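# Place the folded umbrella flat inside the storage box

## Task

Put the folded umbrella down so it lies flat on the floor of the storage box without contacting any of the box's walls. Striking the rim, leaning on it, or resting against the upper inside of a wall may count as failure. The box has to stay exactly where it began, neither rotated nor tilted. The umbrella must stay put without the robot holding it, so the grippers must release it and withdraw at the end. Nothing may be pushed or dropped off the table.

## Robot and tools

Robot: two FANUC CRX-5iA six-joint arms, named left_arm and right_arm, each ending in a Robotiq 140 mm two-finger gripper. The names are labels only; they do not match the left or right side of any image. Base positions in the scene frame: left_arm at (-0.013, +0.324, 0) m, right_arm at (-0.039, -0.317, 0) m, each turned slightly about z.

Scene frame: origin on the table surface midway between the arms, +x pointing out across the table, +z up, and left_arm sits on the +y side. The state line in each result reads left_arm: ... | right_arm: ..., giving for each gripper end_effector_position (metres) and end_effector_quat_wxyz. That point lies between the pads when closed; fingertips extend about 33 mm past it when shut and about 9 mm when fully open. Closing also pushes the tips roughly 24 mm further from the arm, so keep that clearance above surfaces. Reported hand positions drift from the truth, especially at long reach. The gripper's fingers point along its own +z and move apart along its y.

execute_actions takes {"actions": [...]} holding at most one item. An empty list just reports the state. An item with "rows" (1 to 15 rows) and optional "steps" (1 to 15, default 15, each 1/30 s) is a motion; if steps exceed rows, the final row repeats. An item with only "steps" (up to 300) is a wait that returns once that many steps have elapsed since the previous result. Optional "pictures": false drops camera images. A rejected call moves nothing.

Each row is one list of 18 numbers, all in [-1, 1], covering both arms even if one is idle: left_arm first (six joint values, then gripper position, force_limit, speed), then right_arm in the same nine-number layout. Joint order: waist, shoulder, elbow, forearm roll, wrist pitch, wrist roll.

Joint values are offsets, not poses. They are measured from the joint angles printed in the most recent result that lists them (before any such result in the scene, and for later calls within one reply, from the arm's position when the action begins), never from the previous row. Scaling: 1.0 equals 1.983 rad for waist and shoulder, 2.38 rad for elbow, 2.975 rad for the three wrist joints. Stated ranges in rad: waist ±3.491, shoulder ±3.140, elbow -1.187 to 4.328, forearm roll ±3.316, wrist pitch ±3.140, wrist roll ±3.927. A request more than 0.010 rad beyond a range end is refused; requests past the true end get clipped, and the result may report "joint sent to its limit". Sending all zeros is not a pause: it pulls the arm back to the reference angles.

Gripper numbers are absolute settings, not offsets. position: +1 fully open (140 mm), about -0.8 pads touching, -1 closes until blocked. force_limit: -1 about 14 N, 0 about 60 N, +1 about 107 N. speed: -1 about 30 mm/s, 0 about 140, +1 about 250. To keep a gripper unchanged, resend its previous three values; a 0 is a real command. After closing with -1, confirm object_status is 2 (0 moving, 1 blocked while opening, 2 blocked while closing, 3 reached target or pads met). To squeeze harder while status is 2, raise force_limit and switch position between -1 and -0.98. position_measured is in counts: 3 open, 230 pads together.

Motion limits: joint speed is capped and ramps up over 0.5 s; each arm's joints are synchronised. Targets are held within a lead of the measured angle (0.805 rad waist/shoulder, 0.966 elbow, 1.21 wrist joints), and if a target would shift the gripper over 70 mm from where it is, the whole arm target is scaled back. Between calls the arms continue toward the last row until they settle or a step is HELD.

Result lines: Joint positions and Joint velocities per arm in column order (rad, rad/s); HELD marks steps where the row was partly not sent; "joint command not followed" means a clearance check altered targets; Flange force estimates external force on the gripper, including held weight, and is noisy during acceleration; MOTOR HOT warns of heating from carrying loads.

Faults: contact torque at a joint's load limit (140 N m for waist, shoulder, elbow; 35.2 N m for wrist joints, held weight included) or an external force of 150 N halts that arm for 10 s and it yields. Overheating sets the brakes until cool. Avoid arm-to-arm contact, hard pushes, slamming, dropping or letting the umbrella slip, disturbing the box, and knocking anything off the table. A loose object may occasionally get a small push.

Other tools: zoom_image with camera (cam_head_left, cam_head_right, cam_high, cam_low, cam_left_wrist, cam_right_wrist) and region [x0, y0, x1, y1] in pixels, top-left origin, at most 504 by 504; head, high and low images are 504x504, wrist images 616x616. show_instructions shows the reference images. read_manual returns licence texts. finished_scene with scene number ends and grades the scene irreversibly; call it only after the umbrella rests flat inside and the gripper has opened and moved away.

Each tool is called after "Call:" in YAML: its name, and indented under it one key for each argument.

Reference images:

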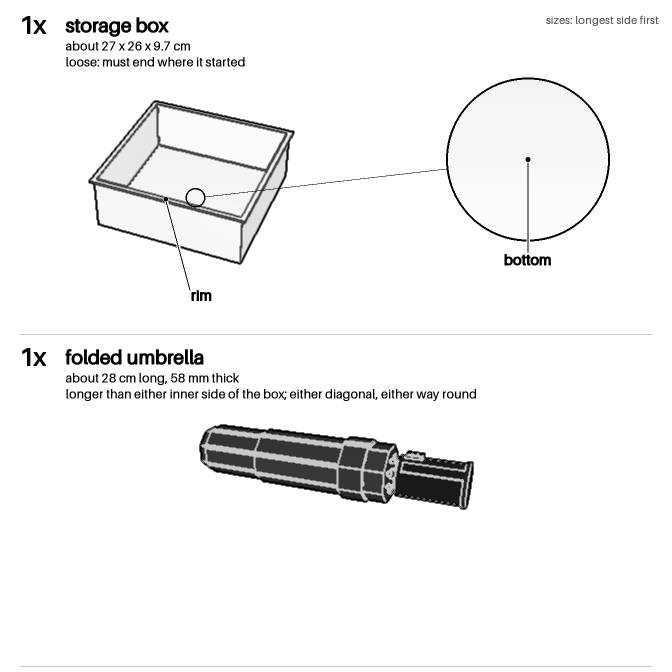

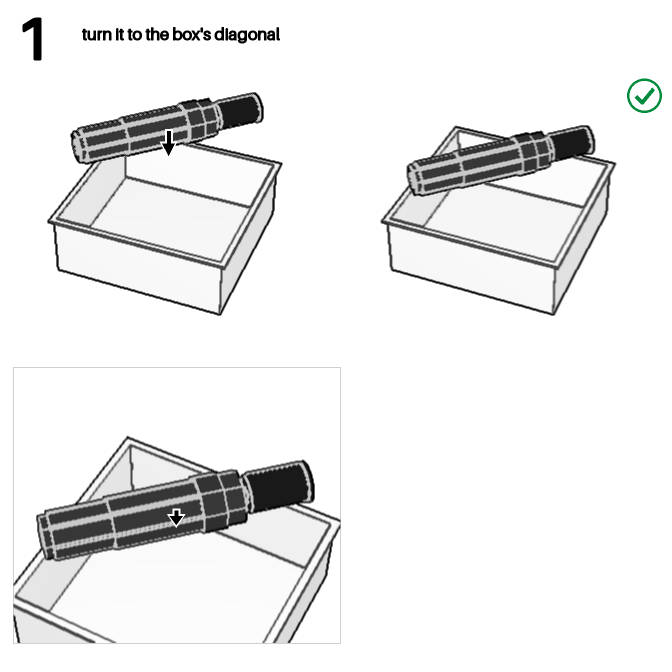

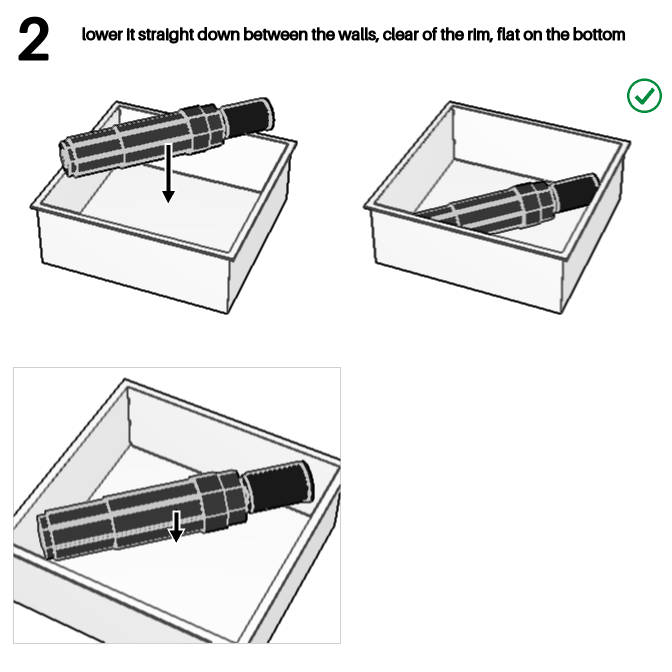

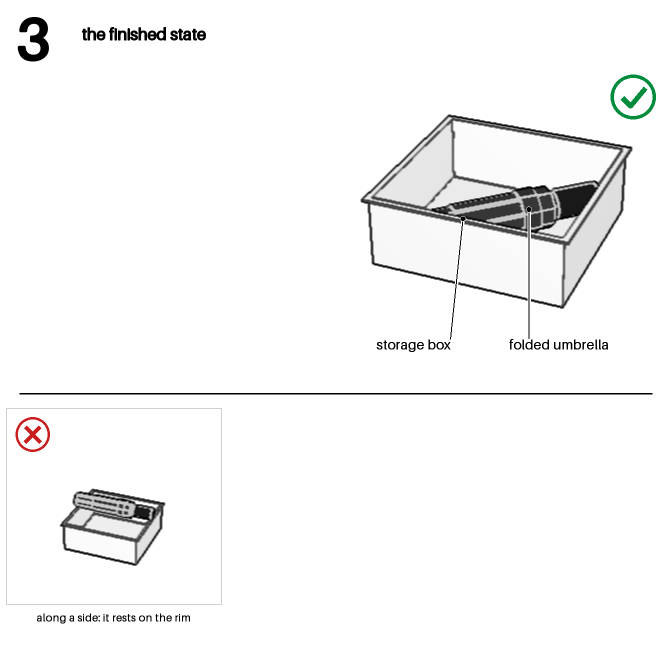

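## Session

Call:
execute_actions:
  actions: []

Scene clock: 0.00 s of 3960.00 s.
left_arm: end_effector_position=(+0.3469, +0.0122, +0.1466) position_measured=3 object_status=3 end_effector_quat_wxyz=(+0.127, +0.782, +0.607, -0.059) | right_arm: end_effector_position=(+0.4254, -0.5912, +0.1660) position_measured=3 object_status=3 end_effector_quat_wxyz=(+0.486, +0.410, +0.563, +0.528)
Joint positions: left_arm=[-0.35  -0.093 -0.419  0.278 -1.129  3.035] | right_arm=[-1.325  0.421 -0.989  1.375  1.57   3.098]
Joint velocities: left_arm=[ 0.    -0.001 -0.    -0.    -0.    -0.   ] | right_arm=[-0.001  0.    -0.001  0.003  0.001  0.001]
Flange force (N, the push that the arm receives, along the gripper's own x y z axes): no reading

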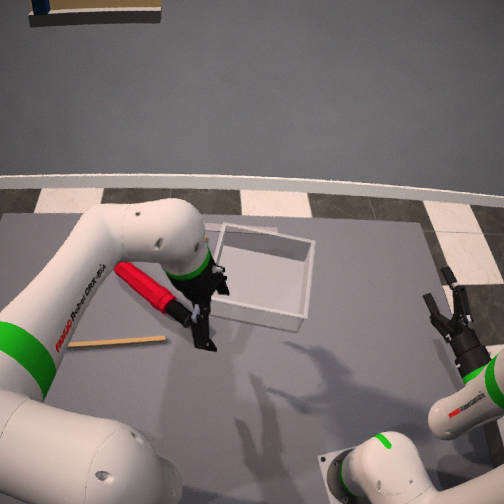

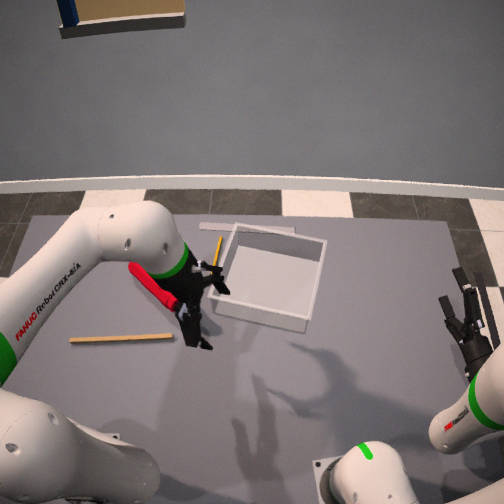

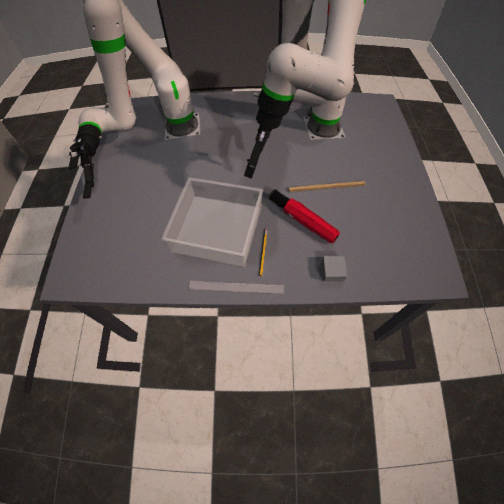

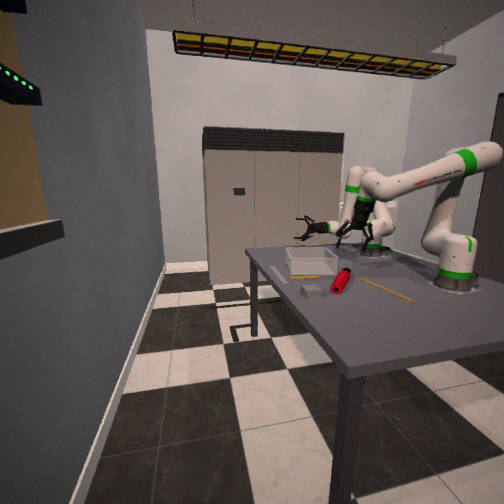

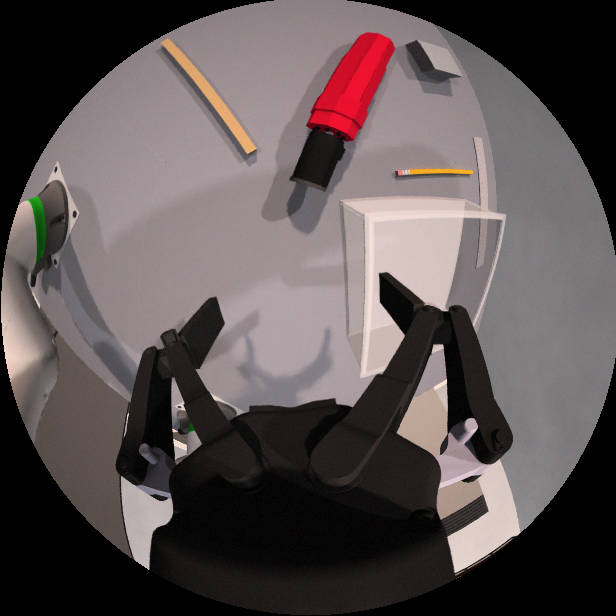

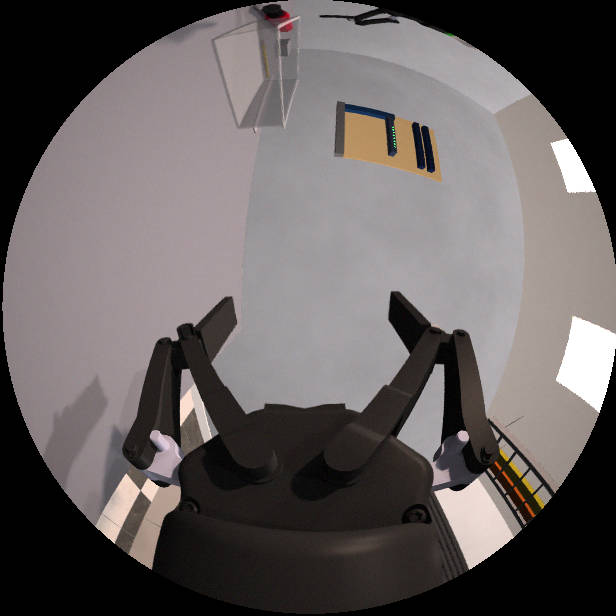

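Call:
execute_actions:
  actions:
    - {"rows":[[0.121,0.109,0.193,-0.0934,-0.1207,-0.196,1,0,0,0,0,0,0,0,0,1,0,0]],"steps":15}

Call:
execute_actions:
  actions:
    - {"steps":15}

Scene clock: 35.17 s of 3960.00 s.
left_arm: end_effector_position=(+0.4392, +0.1356, +0.1849) position_measured=3 object_status=3 end_effector_quat_wxyz=(+0.038, +0.883, +0.468, -0.006) | right_arm: end_effector_position=(+0.4254, -0.5912, +0.1660) position_measured=3 object_status=3 end_effector_quat_wxyz=(+0.486, +0.410, +0.563, +0.528)
Joint positions: left_arm=[-0.173  0.067 -0.081  0.073 -1.393  2.605] | right_arm=[-1.325  0.421 -0.989  1.375  1.57   3.098]
Joint velocities: left_arm=[ 0.426  0.382  0.814 -0.489 -0.631 -1.022] | right_arm=[-0.    -0.     0.     0.001 -0.001  0.001]
Flange force (N, the push that the arm receives, along the gripper's own x y z axes): left_arm=[-0.3 5.2 -2.4] | right_arm=[-0.3 -4.1 0.1]
Steps of this call (steps 1 to 90: nothing new was sent; then 31.67 s passed at rest; steps 91 to 105: all 15 steps of this action). Readings (joint positions | what the end effector reports):
91: left_arm=[-0.350 -0.093 -0.419 0.278 -1.129 3.035] | right_arm=[-1.325 0.421 -0.989 1.375 1.570 3.098] | left_arm position_measured=3 object_status=3 | right_arm position_measured=3 object_status=3
92: left_arm=[-0.349 -0.092 -0.417 0.276 -1.131 3.032] | right_arm=[-1.325 0.421 -0.989 1.375 1.570 3.098] | left_arm position_measured=3 object_status=3 | right_arm position_measured=3 object_status=3
94: left_arm=[-0.336 -0.080 -0.392 0.261 -1.150 3.000] | right_arm=[-1.325 0.421 -0.989 1.375 1.570 3.098] | left_arm position_measured=3 object_status=3 | right_arm position_measured=3 object_status=3
98: left_arm=[-0.276 -0.026 -0.278 0.192 -1.239 2.855] | right_arm=[-1.325 0.421 -0.989 1.375 1.570 3.098] | left_arm position_measured=3 object_status=3 | right_arm position_measured=3 object_status=3
105: the state above

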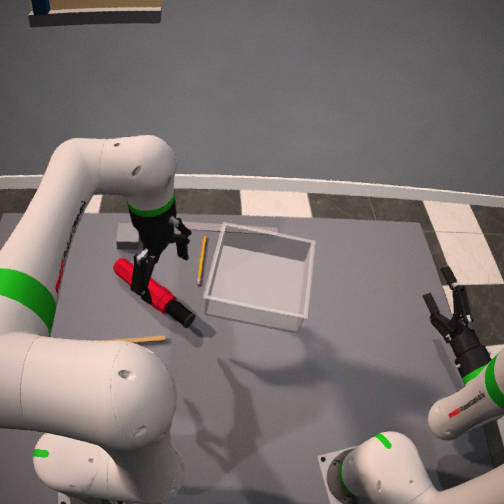

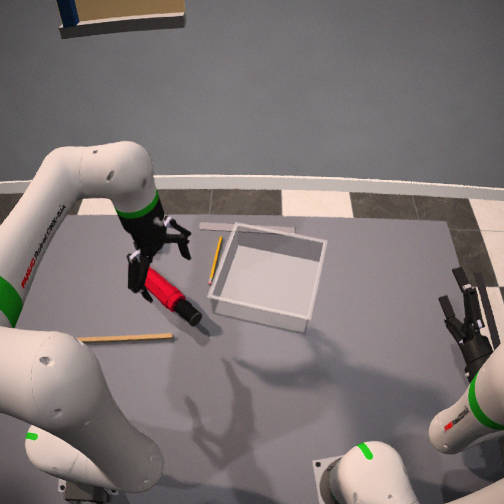

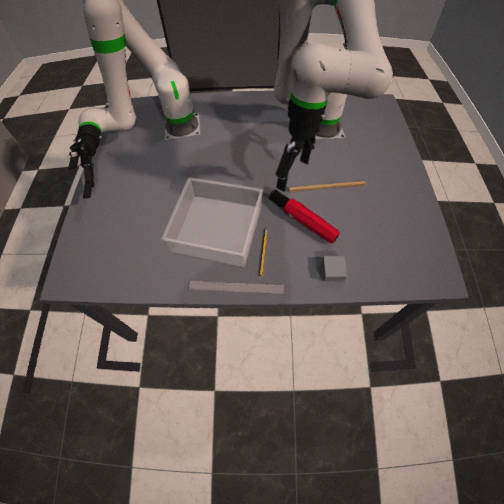

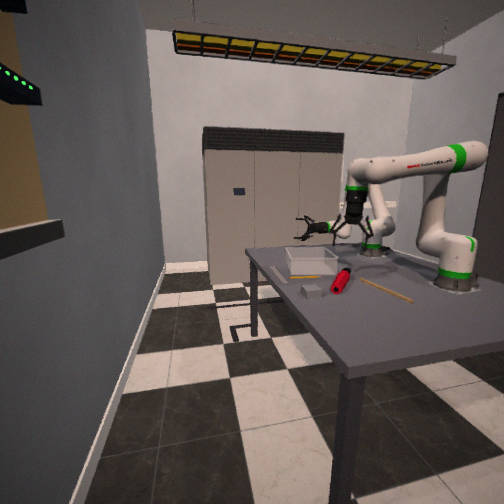

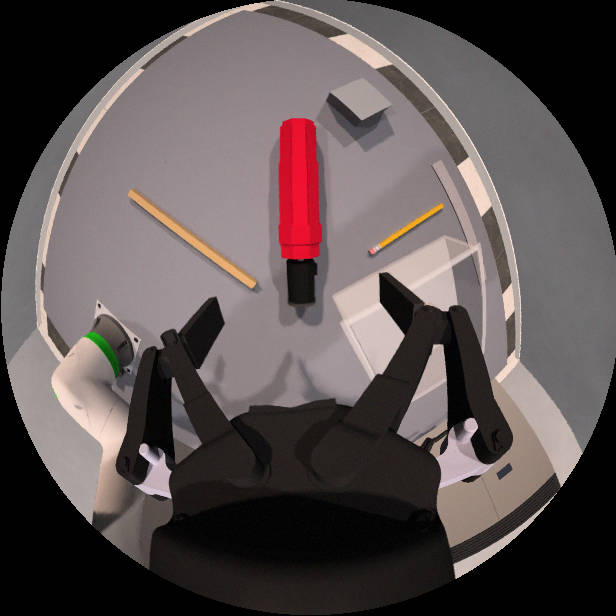

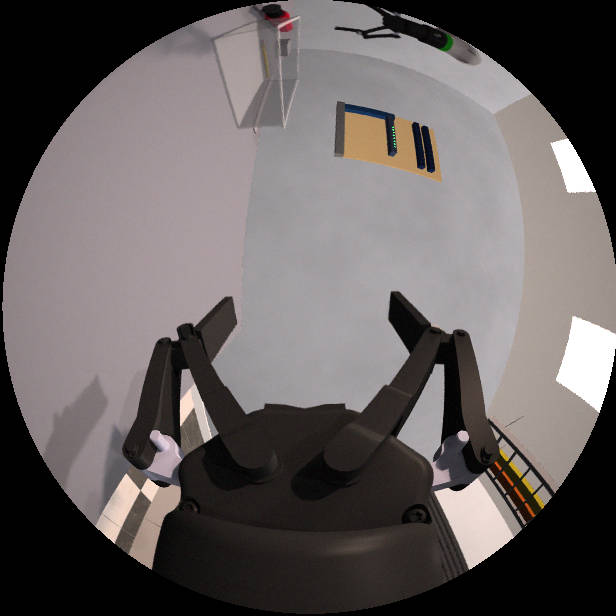

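Scene clock: 35.67 s of 3960.00 s.
left_arm: end_effector_position=(+0.4643, +0.1897, +0.1995) position_measured=3 object_status=3 end_effector_quat_wxyz=(-0.000, +0.906, +0.423, -0.000) | right_arm: end_effector_position=(+0.4254, -0.5912, +0.1660) position_measured=3 object_status=3 end_effector_quat_wxyz=(+0.486, +0.410, +0.563, +0.528)
Joint positions: left_arm=[-0.11   0.123  0.04  -0.    -1.488  2.452] | right_arm=[-1.325  0.421 -0.989  1.375  1.57   3.098]
Joint velocities: left_arm=[ 0.     0.001  0.     0.001 -0.    -0.   ] | right_arm=[ 0.    -0.001 -0.     0.001 -0.     0.   ]
Flange force (N, the push that the arm receives, along the gripper's own x y z axes): left_arm=[2.3 4.1 -1.2] | right_arm=[0.1 -4.7 1.3]
Steps of this call (steps 1 to 15: the robot went on to your last target). Readings (joint positions | what the end effector reports):
1: left_arm=[-0.159 0.079 -0.053 0.056 -1.415 2.570] | right_arm=[-1.325 0.421 -0.989 1.375 1.570 3.098] | left_arm position_measured=3 object_status=3 | right_arm position_measured=3 object_status=3
2: left_arm=[-0.145 0.092 -0.027 0.040 -1.435 2.537] | right_arm=[-1.325 0.421 -0.989 1.375 1.570 3.098] | left_arm position_measured=3 object_status=3 | right_arm position_measured=3 object_status=3
4: left_arm=[-0.123 0.112 0.016 0.014 -1.469 2.483] | right_arm=[-1.325 0.421 -0.989 1.375 1.570 3.098] | left_arm position_measured=3 object_status=3 | right_arm position_measured=3 object_status=3
8: left_arm=[-0.110 0.123 0.040 -0.000 -1.488 2.452] | right_arm=[-1.325 0.421 -0.989 1.375 1.570 3.098] | left_arm position_measured=3 object_status=3 | right_arm position_measured=3 object_status=3
15: the state above

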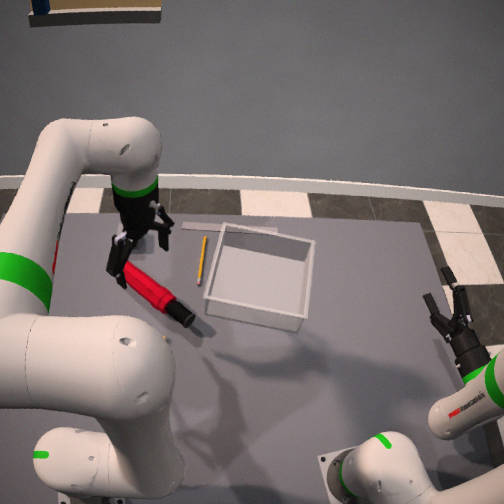

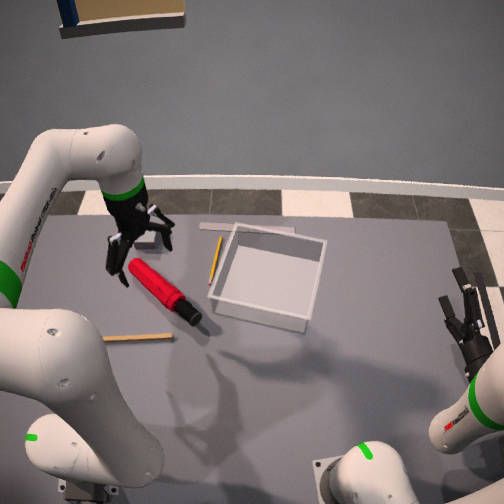

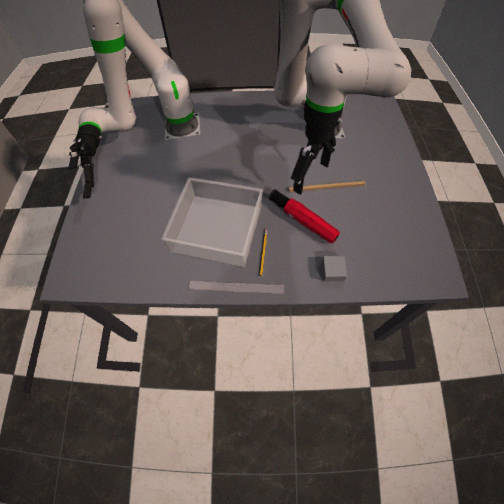

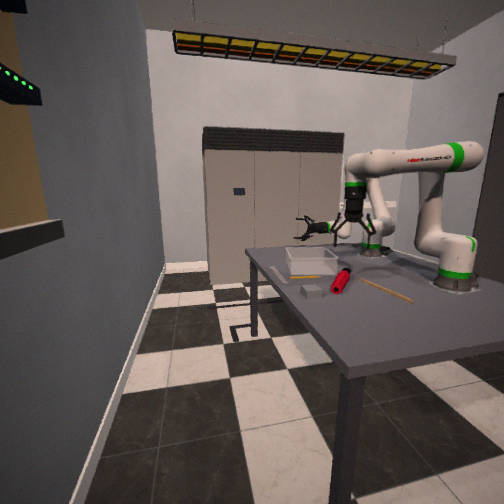

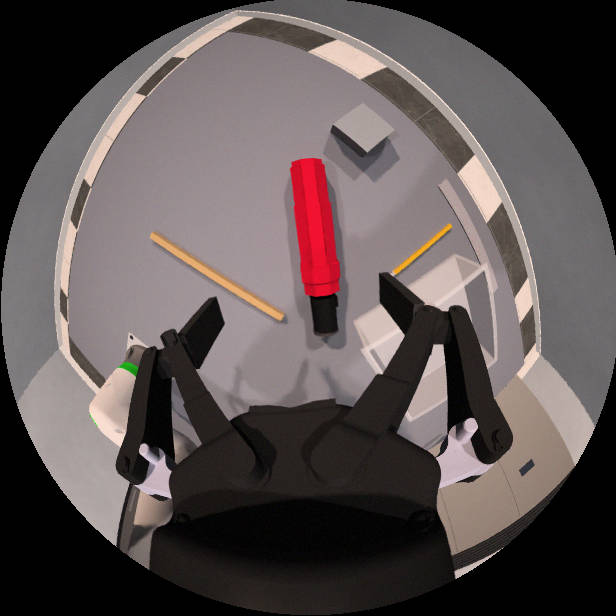

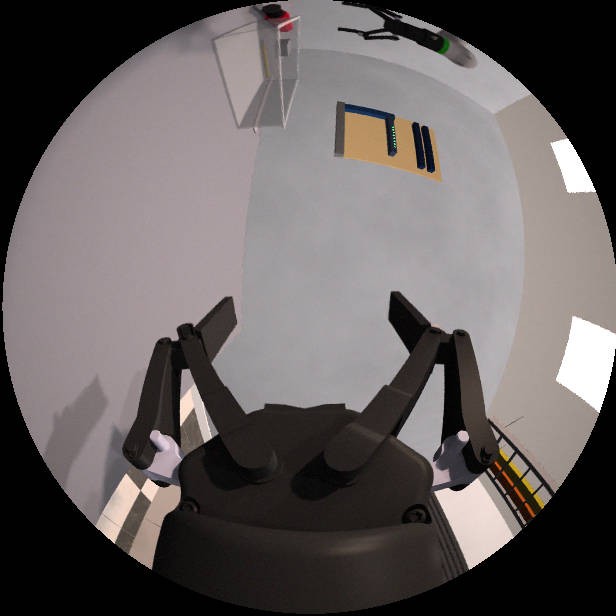

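Call:
execute_actions:
  actions:
    - {"rows":[[0,0.0243,-0.0765,0,0.0774,0,1,0,0,0,0,0,0,0,0,1,0,0]],"steps":15}

Call:
execute_actions:
  actions:
    - {"steps":8}

Scene clock: 47.33 s of 3960.00 s.
left_arm: end_effector_position=(+0.4645, +0.1898, +0.0999) position_measured=3 object_status=3 end_effector_quat_wxyz=(-0.000, +0.906, +0.422, +0.000) | right_arm: end_effector_position=(+0.4254, -0.5912, +0.1660) position_measured=3 object_status=3 end_effector_quat_wxyz=(+0.486, +0.410, +0.563, +0.528)
Joint positions: left_arm=[-0.11   0.171 -0.142 -0.    -1.258  2.452] | right_arm=[-1.325  0.421 -0.989  1.375  1.57   3.098]
Joint velocities: left_arm=[ 0.001  0.    -0.003  0.001  0.002  0.001] | right_arm=[-0.    -0.001  0.    -0.     0.001  0.001]
Flange force (N, the push that the arm receives, along the gripper's own x y z axes): left_arm=[0.7 2.3 -0.7] | right_arm=[0.6 -4.9 0.5]
Steps of this call (steps 1 to 15: the robot went on to your last target; steps 16 to 90: nothing new was sent; then 8.17 s passed at rest; steps 91 to 105: all 15 steps of this action). Readings (joint positions | what the end effector reports):
91: left_arm=[-0.110 0.123 0.040 -0.000 -1.488 2.452] | right_arm=[-1.325 0.421 -0.989 1.375 1.570 3.098] | left_arm position_measured=3 object_status=3 | right_arm position_measured=3 object_status=3
92: left_arm=[-0.110 0.124 0.039 -0.000 -1.485 2.452] | right_arm=[-1.325 0.421 -0.989 1.375 1.570 3.098] | left_arm position_measured=3 object_status=3 | right_arm position_measured=3 object_status=3
94: left_arm=[-0.110 0.131 0.014 -0.000 -1.453 2.452] | right_arm=[-1.325 0.421 -0.989 1.375 1.570 3.098] | left_arm position_measured=3 object_status=3 | right_arm position_measured=3 object_status=3
98: left_arm=[-0.110 0.158 -0.090 -0.000 -1.324 2.452] | right_arm=[-1.325 0.421 -0.989 1.375 1.570 3.098] | left_arm position_measured=3 object_status=3 | right_arm position_measured=3 object_status=3
105: the state above

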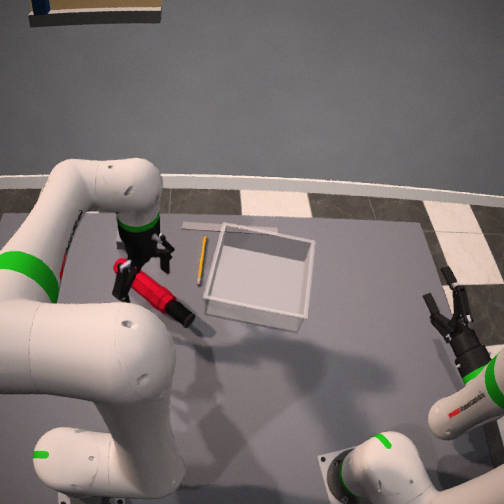

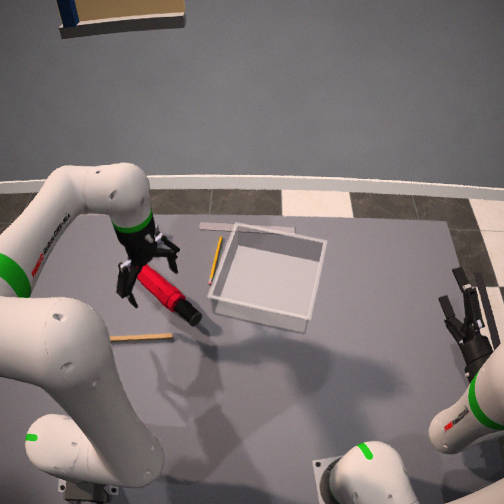

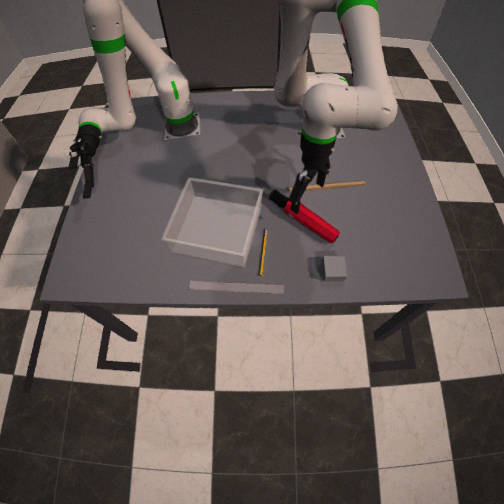

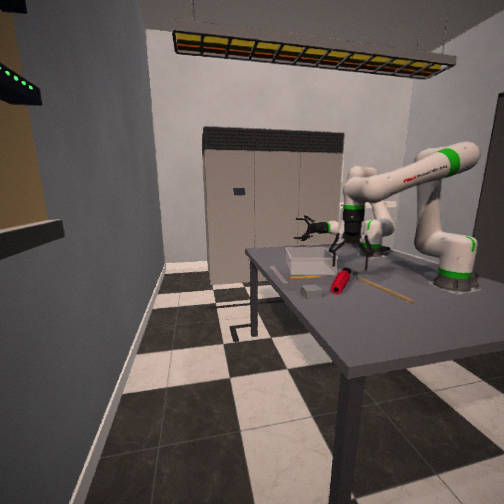

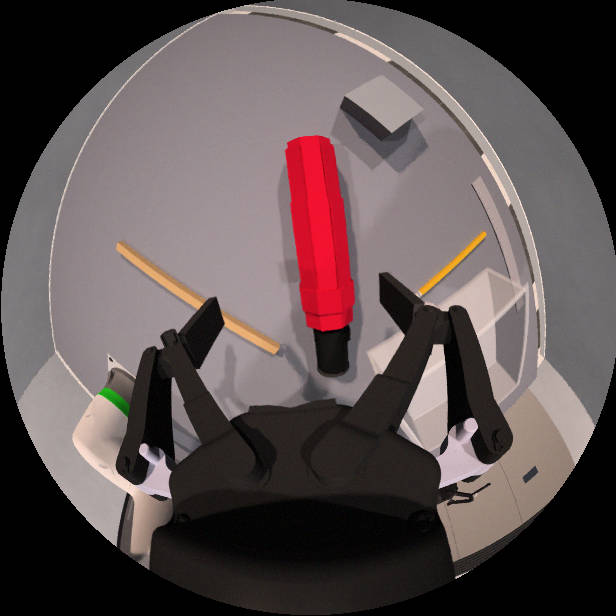

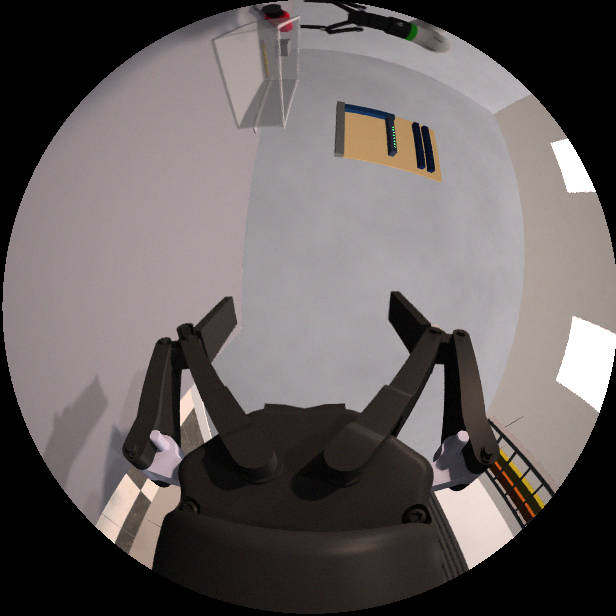

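Scene clock: 47.60 s of 3960.00 s.
left_arm: end_effector_position=(+0.4644, +0.1898, +0.0997) position_measured=3 object_status=3 end_effector_quat_wxyz=(-0.000, +0.906, +0.422, -0.000) | right_arm: end_effector_position=(+0.4254, -0.5912, +0.1660) position_measured=3 object_status=3 end_effector_quat_wxyz=(+0.486, +0.410, +0.563, +0.528)
Joint positions: left_arm=[-0.11   0.172 -0.142 -0.    -1.258  2.452] | right_arm=[-1.325  0.421 -0.989  1.375  1.57   3.098]
Joint velocities: left_arm=[ 0.001 -0.001 -0.     0.001 -0.     0.001] | right_arm=[ 0.  0. -0. -0.  0. -0.]
Flange force (N, the push that the arm receives, along the gripper's own x y z axes): left_arm=[2.9 4.8 -1.6] | right_arm=[-0.6 -4.9 1.1]
Steps of this call (steps 1 to 8: the robot went on to your last target). Readings (joint positions | what the end effector reports):
1: left_arm=[-0.110 0.171 -0.142 -0.000 -1.258 2.452] | right_arm=[-1.325 0.421 -0.989 1.375 1.570 3.098] | left_arm position_measured=3 object_status=3 | right_arm position_measured=3 object_status=3
2: left_arm=[-0.110 0.172 -0.142 -0.000 -1.258 2.452] | right_arm=[-1.325 0.421 -0.989 1.375 1.570 3.098] | left_arm position_measured=3 object_status=3 | right_arm position_measured=3 object_status=3
4: left_arm=[-0.110 0.172 -0.142 -0.000 -1.258 2.452] | right_arm=[-1.325 0.421 -0.989 1.375 1.570 3.098] | left_arm position_measured=3 object_status=3 | right_arm position_measured=3 object_status=3
8: the state above

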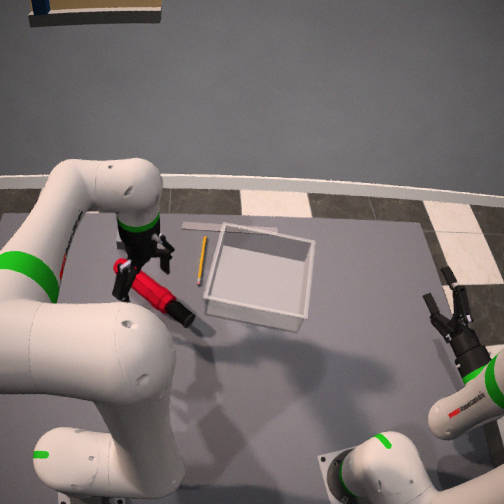

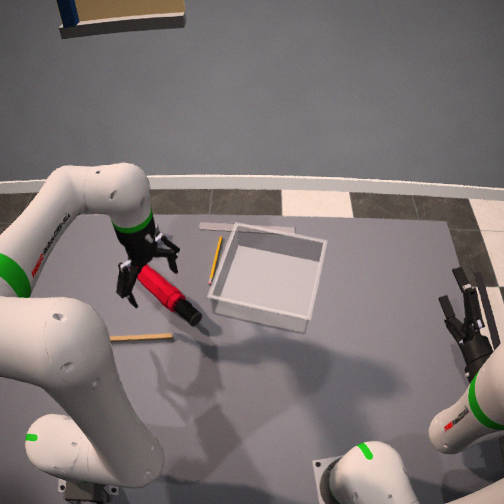

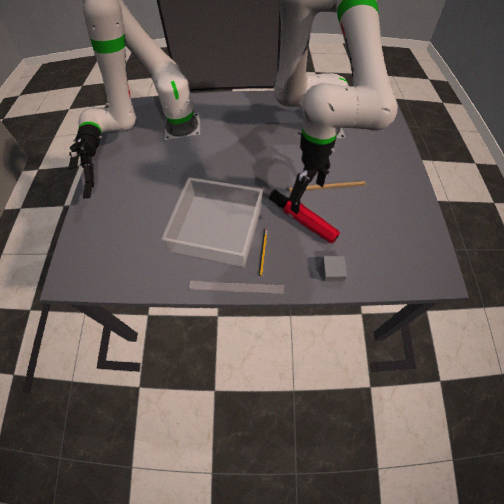

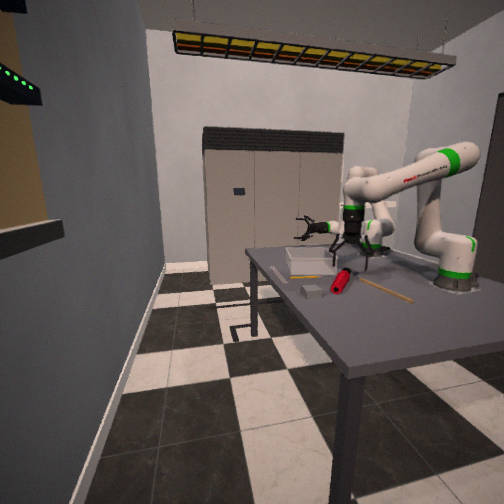

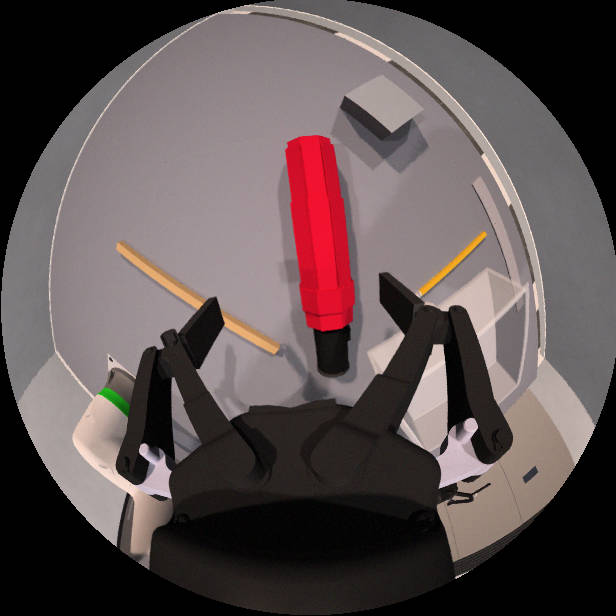

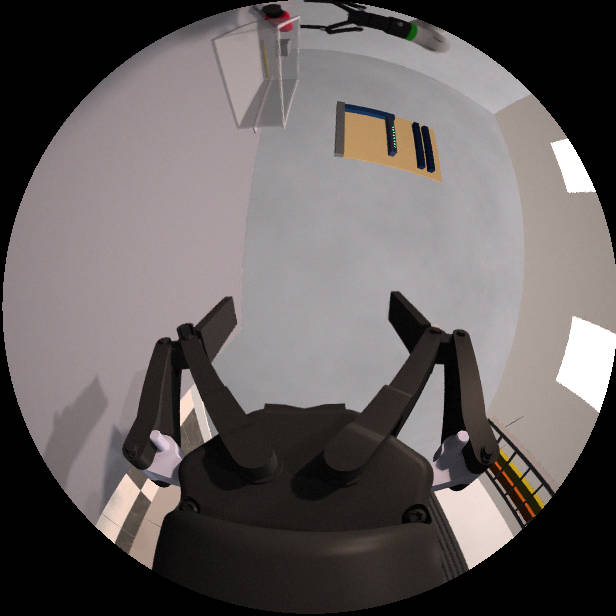

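Call:
execute_actions:
  actions:
    - {"rows":[[0.001,0.0628,-0.0032,0,0.0449,-0.0007,1,0,0,0,0,0,0,0,0,1,0,0]],"steps":15}

Scene clock: 61.17 s of 3960.00 s.
left_arm: end_effector_position=(+0.4937, +0.1905, +0.0352) position_measured=3 object_status=3 end_effector_quat_wxyz=(+0.000, +0.906, +0.422, +0.001) | right_arm: end_effector_position=(+0.4254, -0.5912, +0.1660) position_measured=3 object_status=3 end_effector_quat_wxyz=(+0.486, +0.410, +0.563, +0.528)
Joint positions: left_arm=[-0.108  0.296 -0.15  -0.    -1.124  2.45 ] | right_arm=[-1.325  0.421 -0.989  1.375  1.57   3.098]
Joint velocities: left_arm=[-0.     0.    -0.     0.     0.001  0.001] | right_arm=[ 0.    -0.    -0.     0.002  0.001  0.   ]
Flange force (N, the push that the arm receives, along the gripper's own x y z axes): left_arm=[2.1 5.3 -0.5] | right_arm=[1.1 -4.0 2.2]
Steps of this call (steps 1 to 15: the robot went on to your last target; steps 16 to 90: nothing new was sent; then 10.07 s passed at rest; steps 91 to 105: all 15 steps of this action). Readings (joint positions | what the end effector reports):
91: left_arm=[-0.110 0.172 -0.142 -0.000 -1.258 2.452] | right_arm=[-1.325 0.421 -0.989 1.375 1.570 3.098] | left_arm position_measured=3 object_status=3 | right_arm position_measured=3 object_status=3
92: left_arm=[-0.110 0.174 -0.142 -0.000 -1.255 2.452] | right_arm=[-1.325 0.421 -0.989 1.375 1.570 3.098] | left_arm position_measured=3 object_status=3 | right_arm position_measured=3 object_status=3
94: left_arm=[-0.110 0.195 -0.143 -0.000 -1.233 2.451] | right_arm=[-1.325 0.421 -0.989 1.375 1.570 3.098] | left_arm position_measured=3 object_status=3 | right_arm position_measured=3 object_status=3
98: left_arm=[-0.108 0.277 -0.149 -0.000 -1.145 2.450] | right_arm=[-1.325 0.421 -0.989 1.375 1.570 3.098] | left_arm position_measured=3 object_status=3 | right_arm position_measured=3 object_status=3
105: the state above

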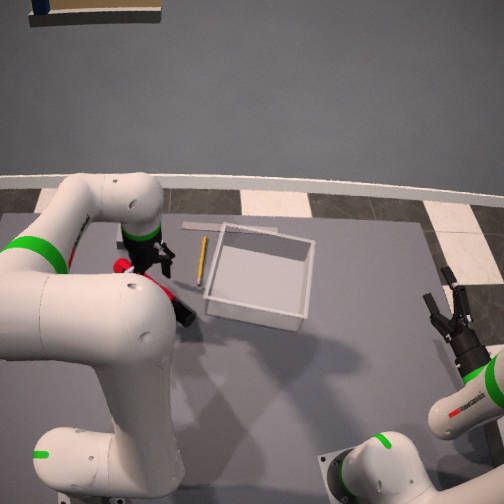

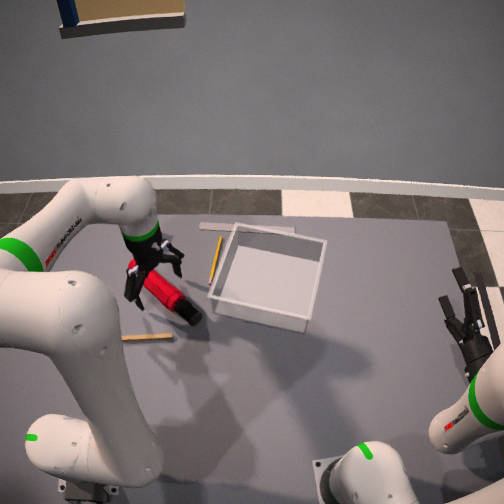

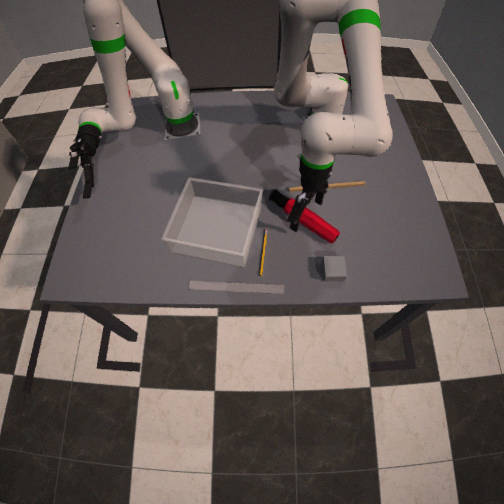

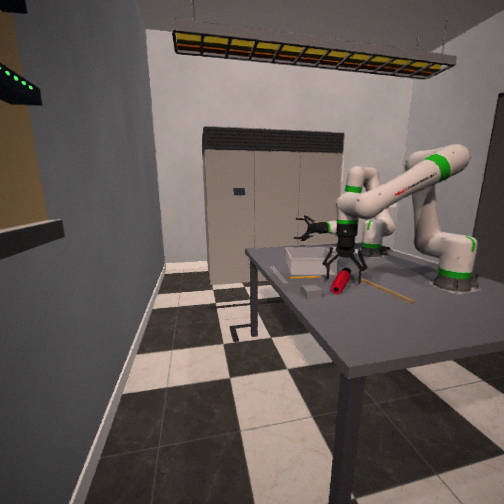

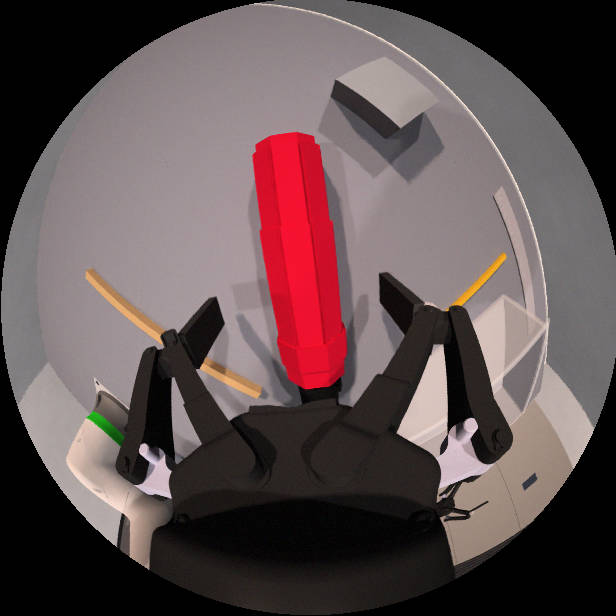

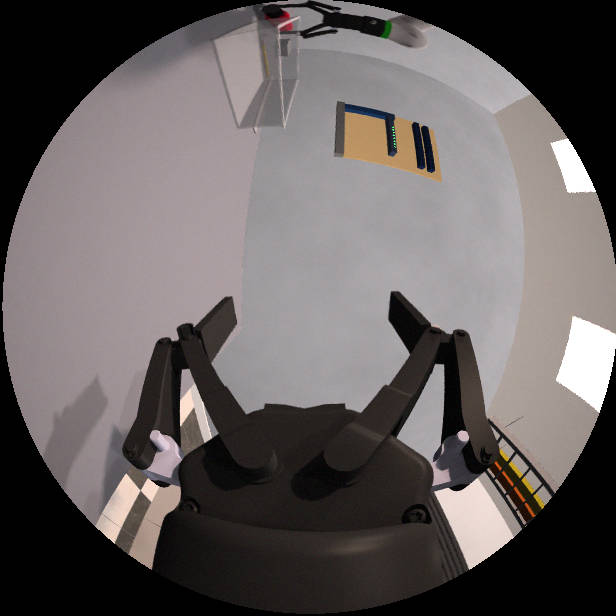

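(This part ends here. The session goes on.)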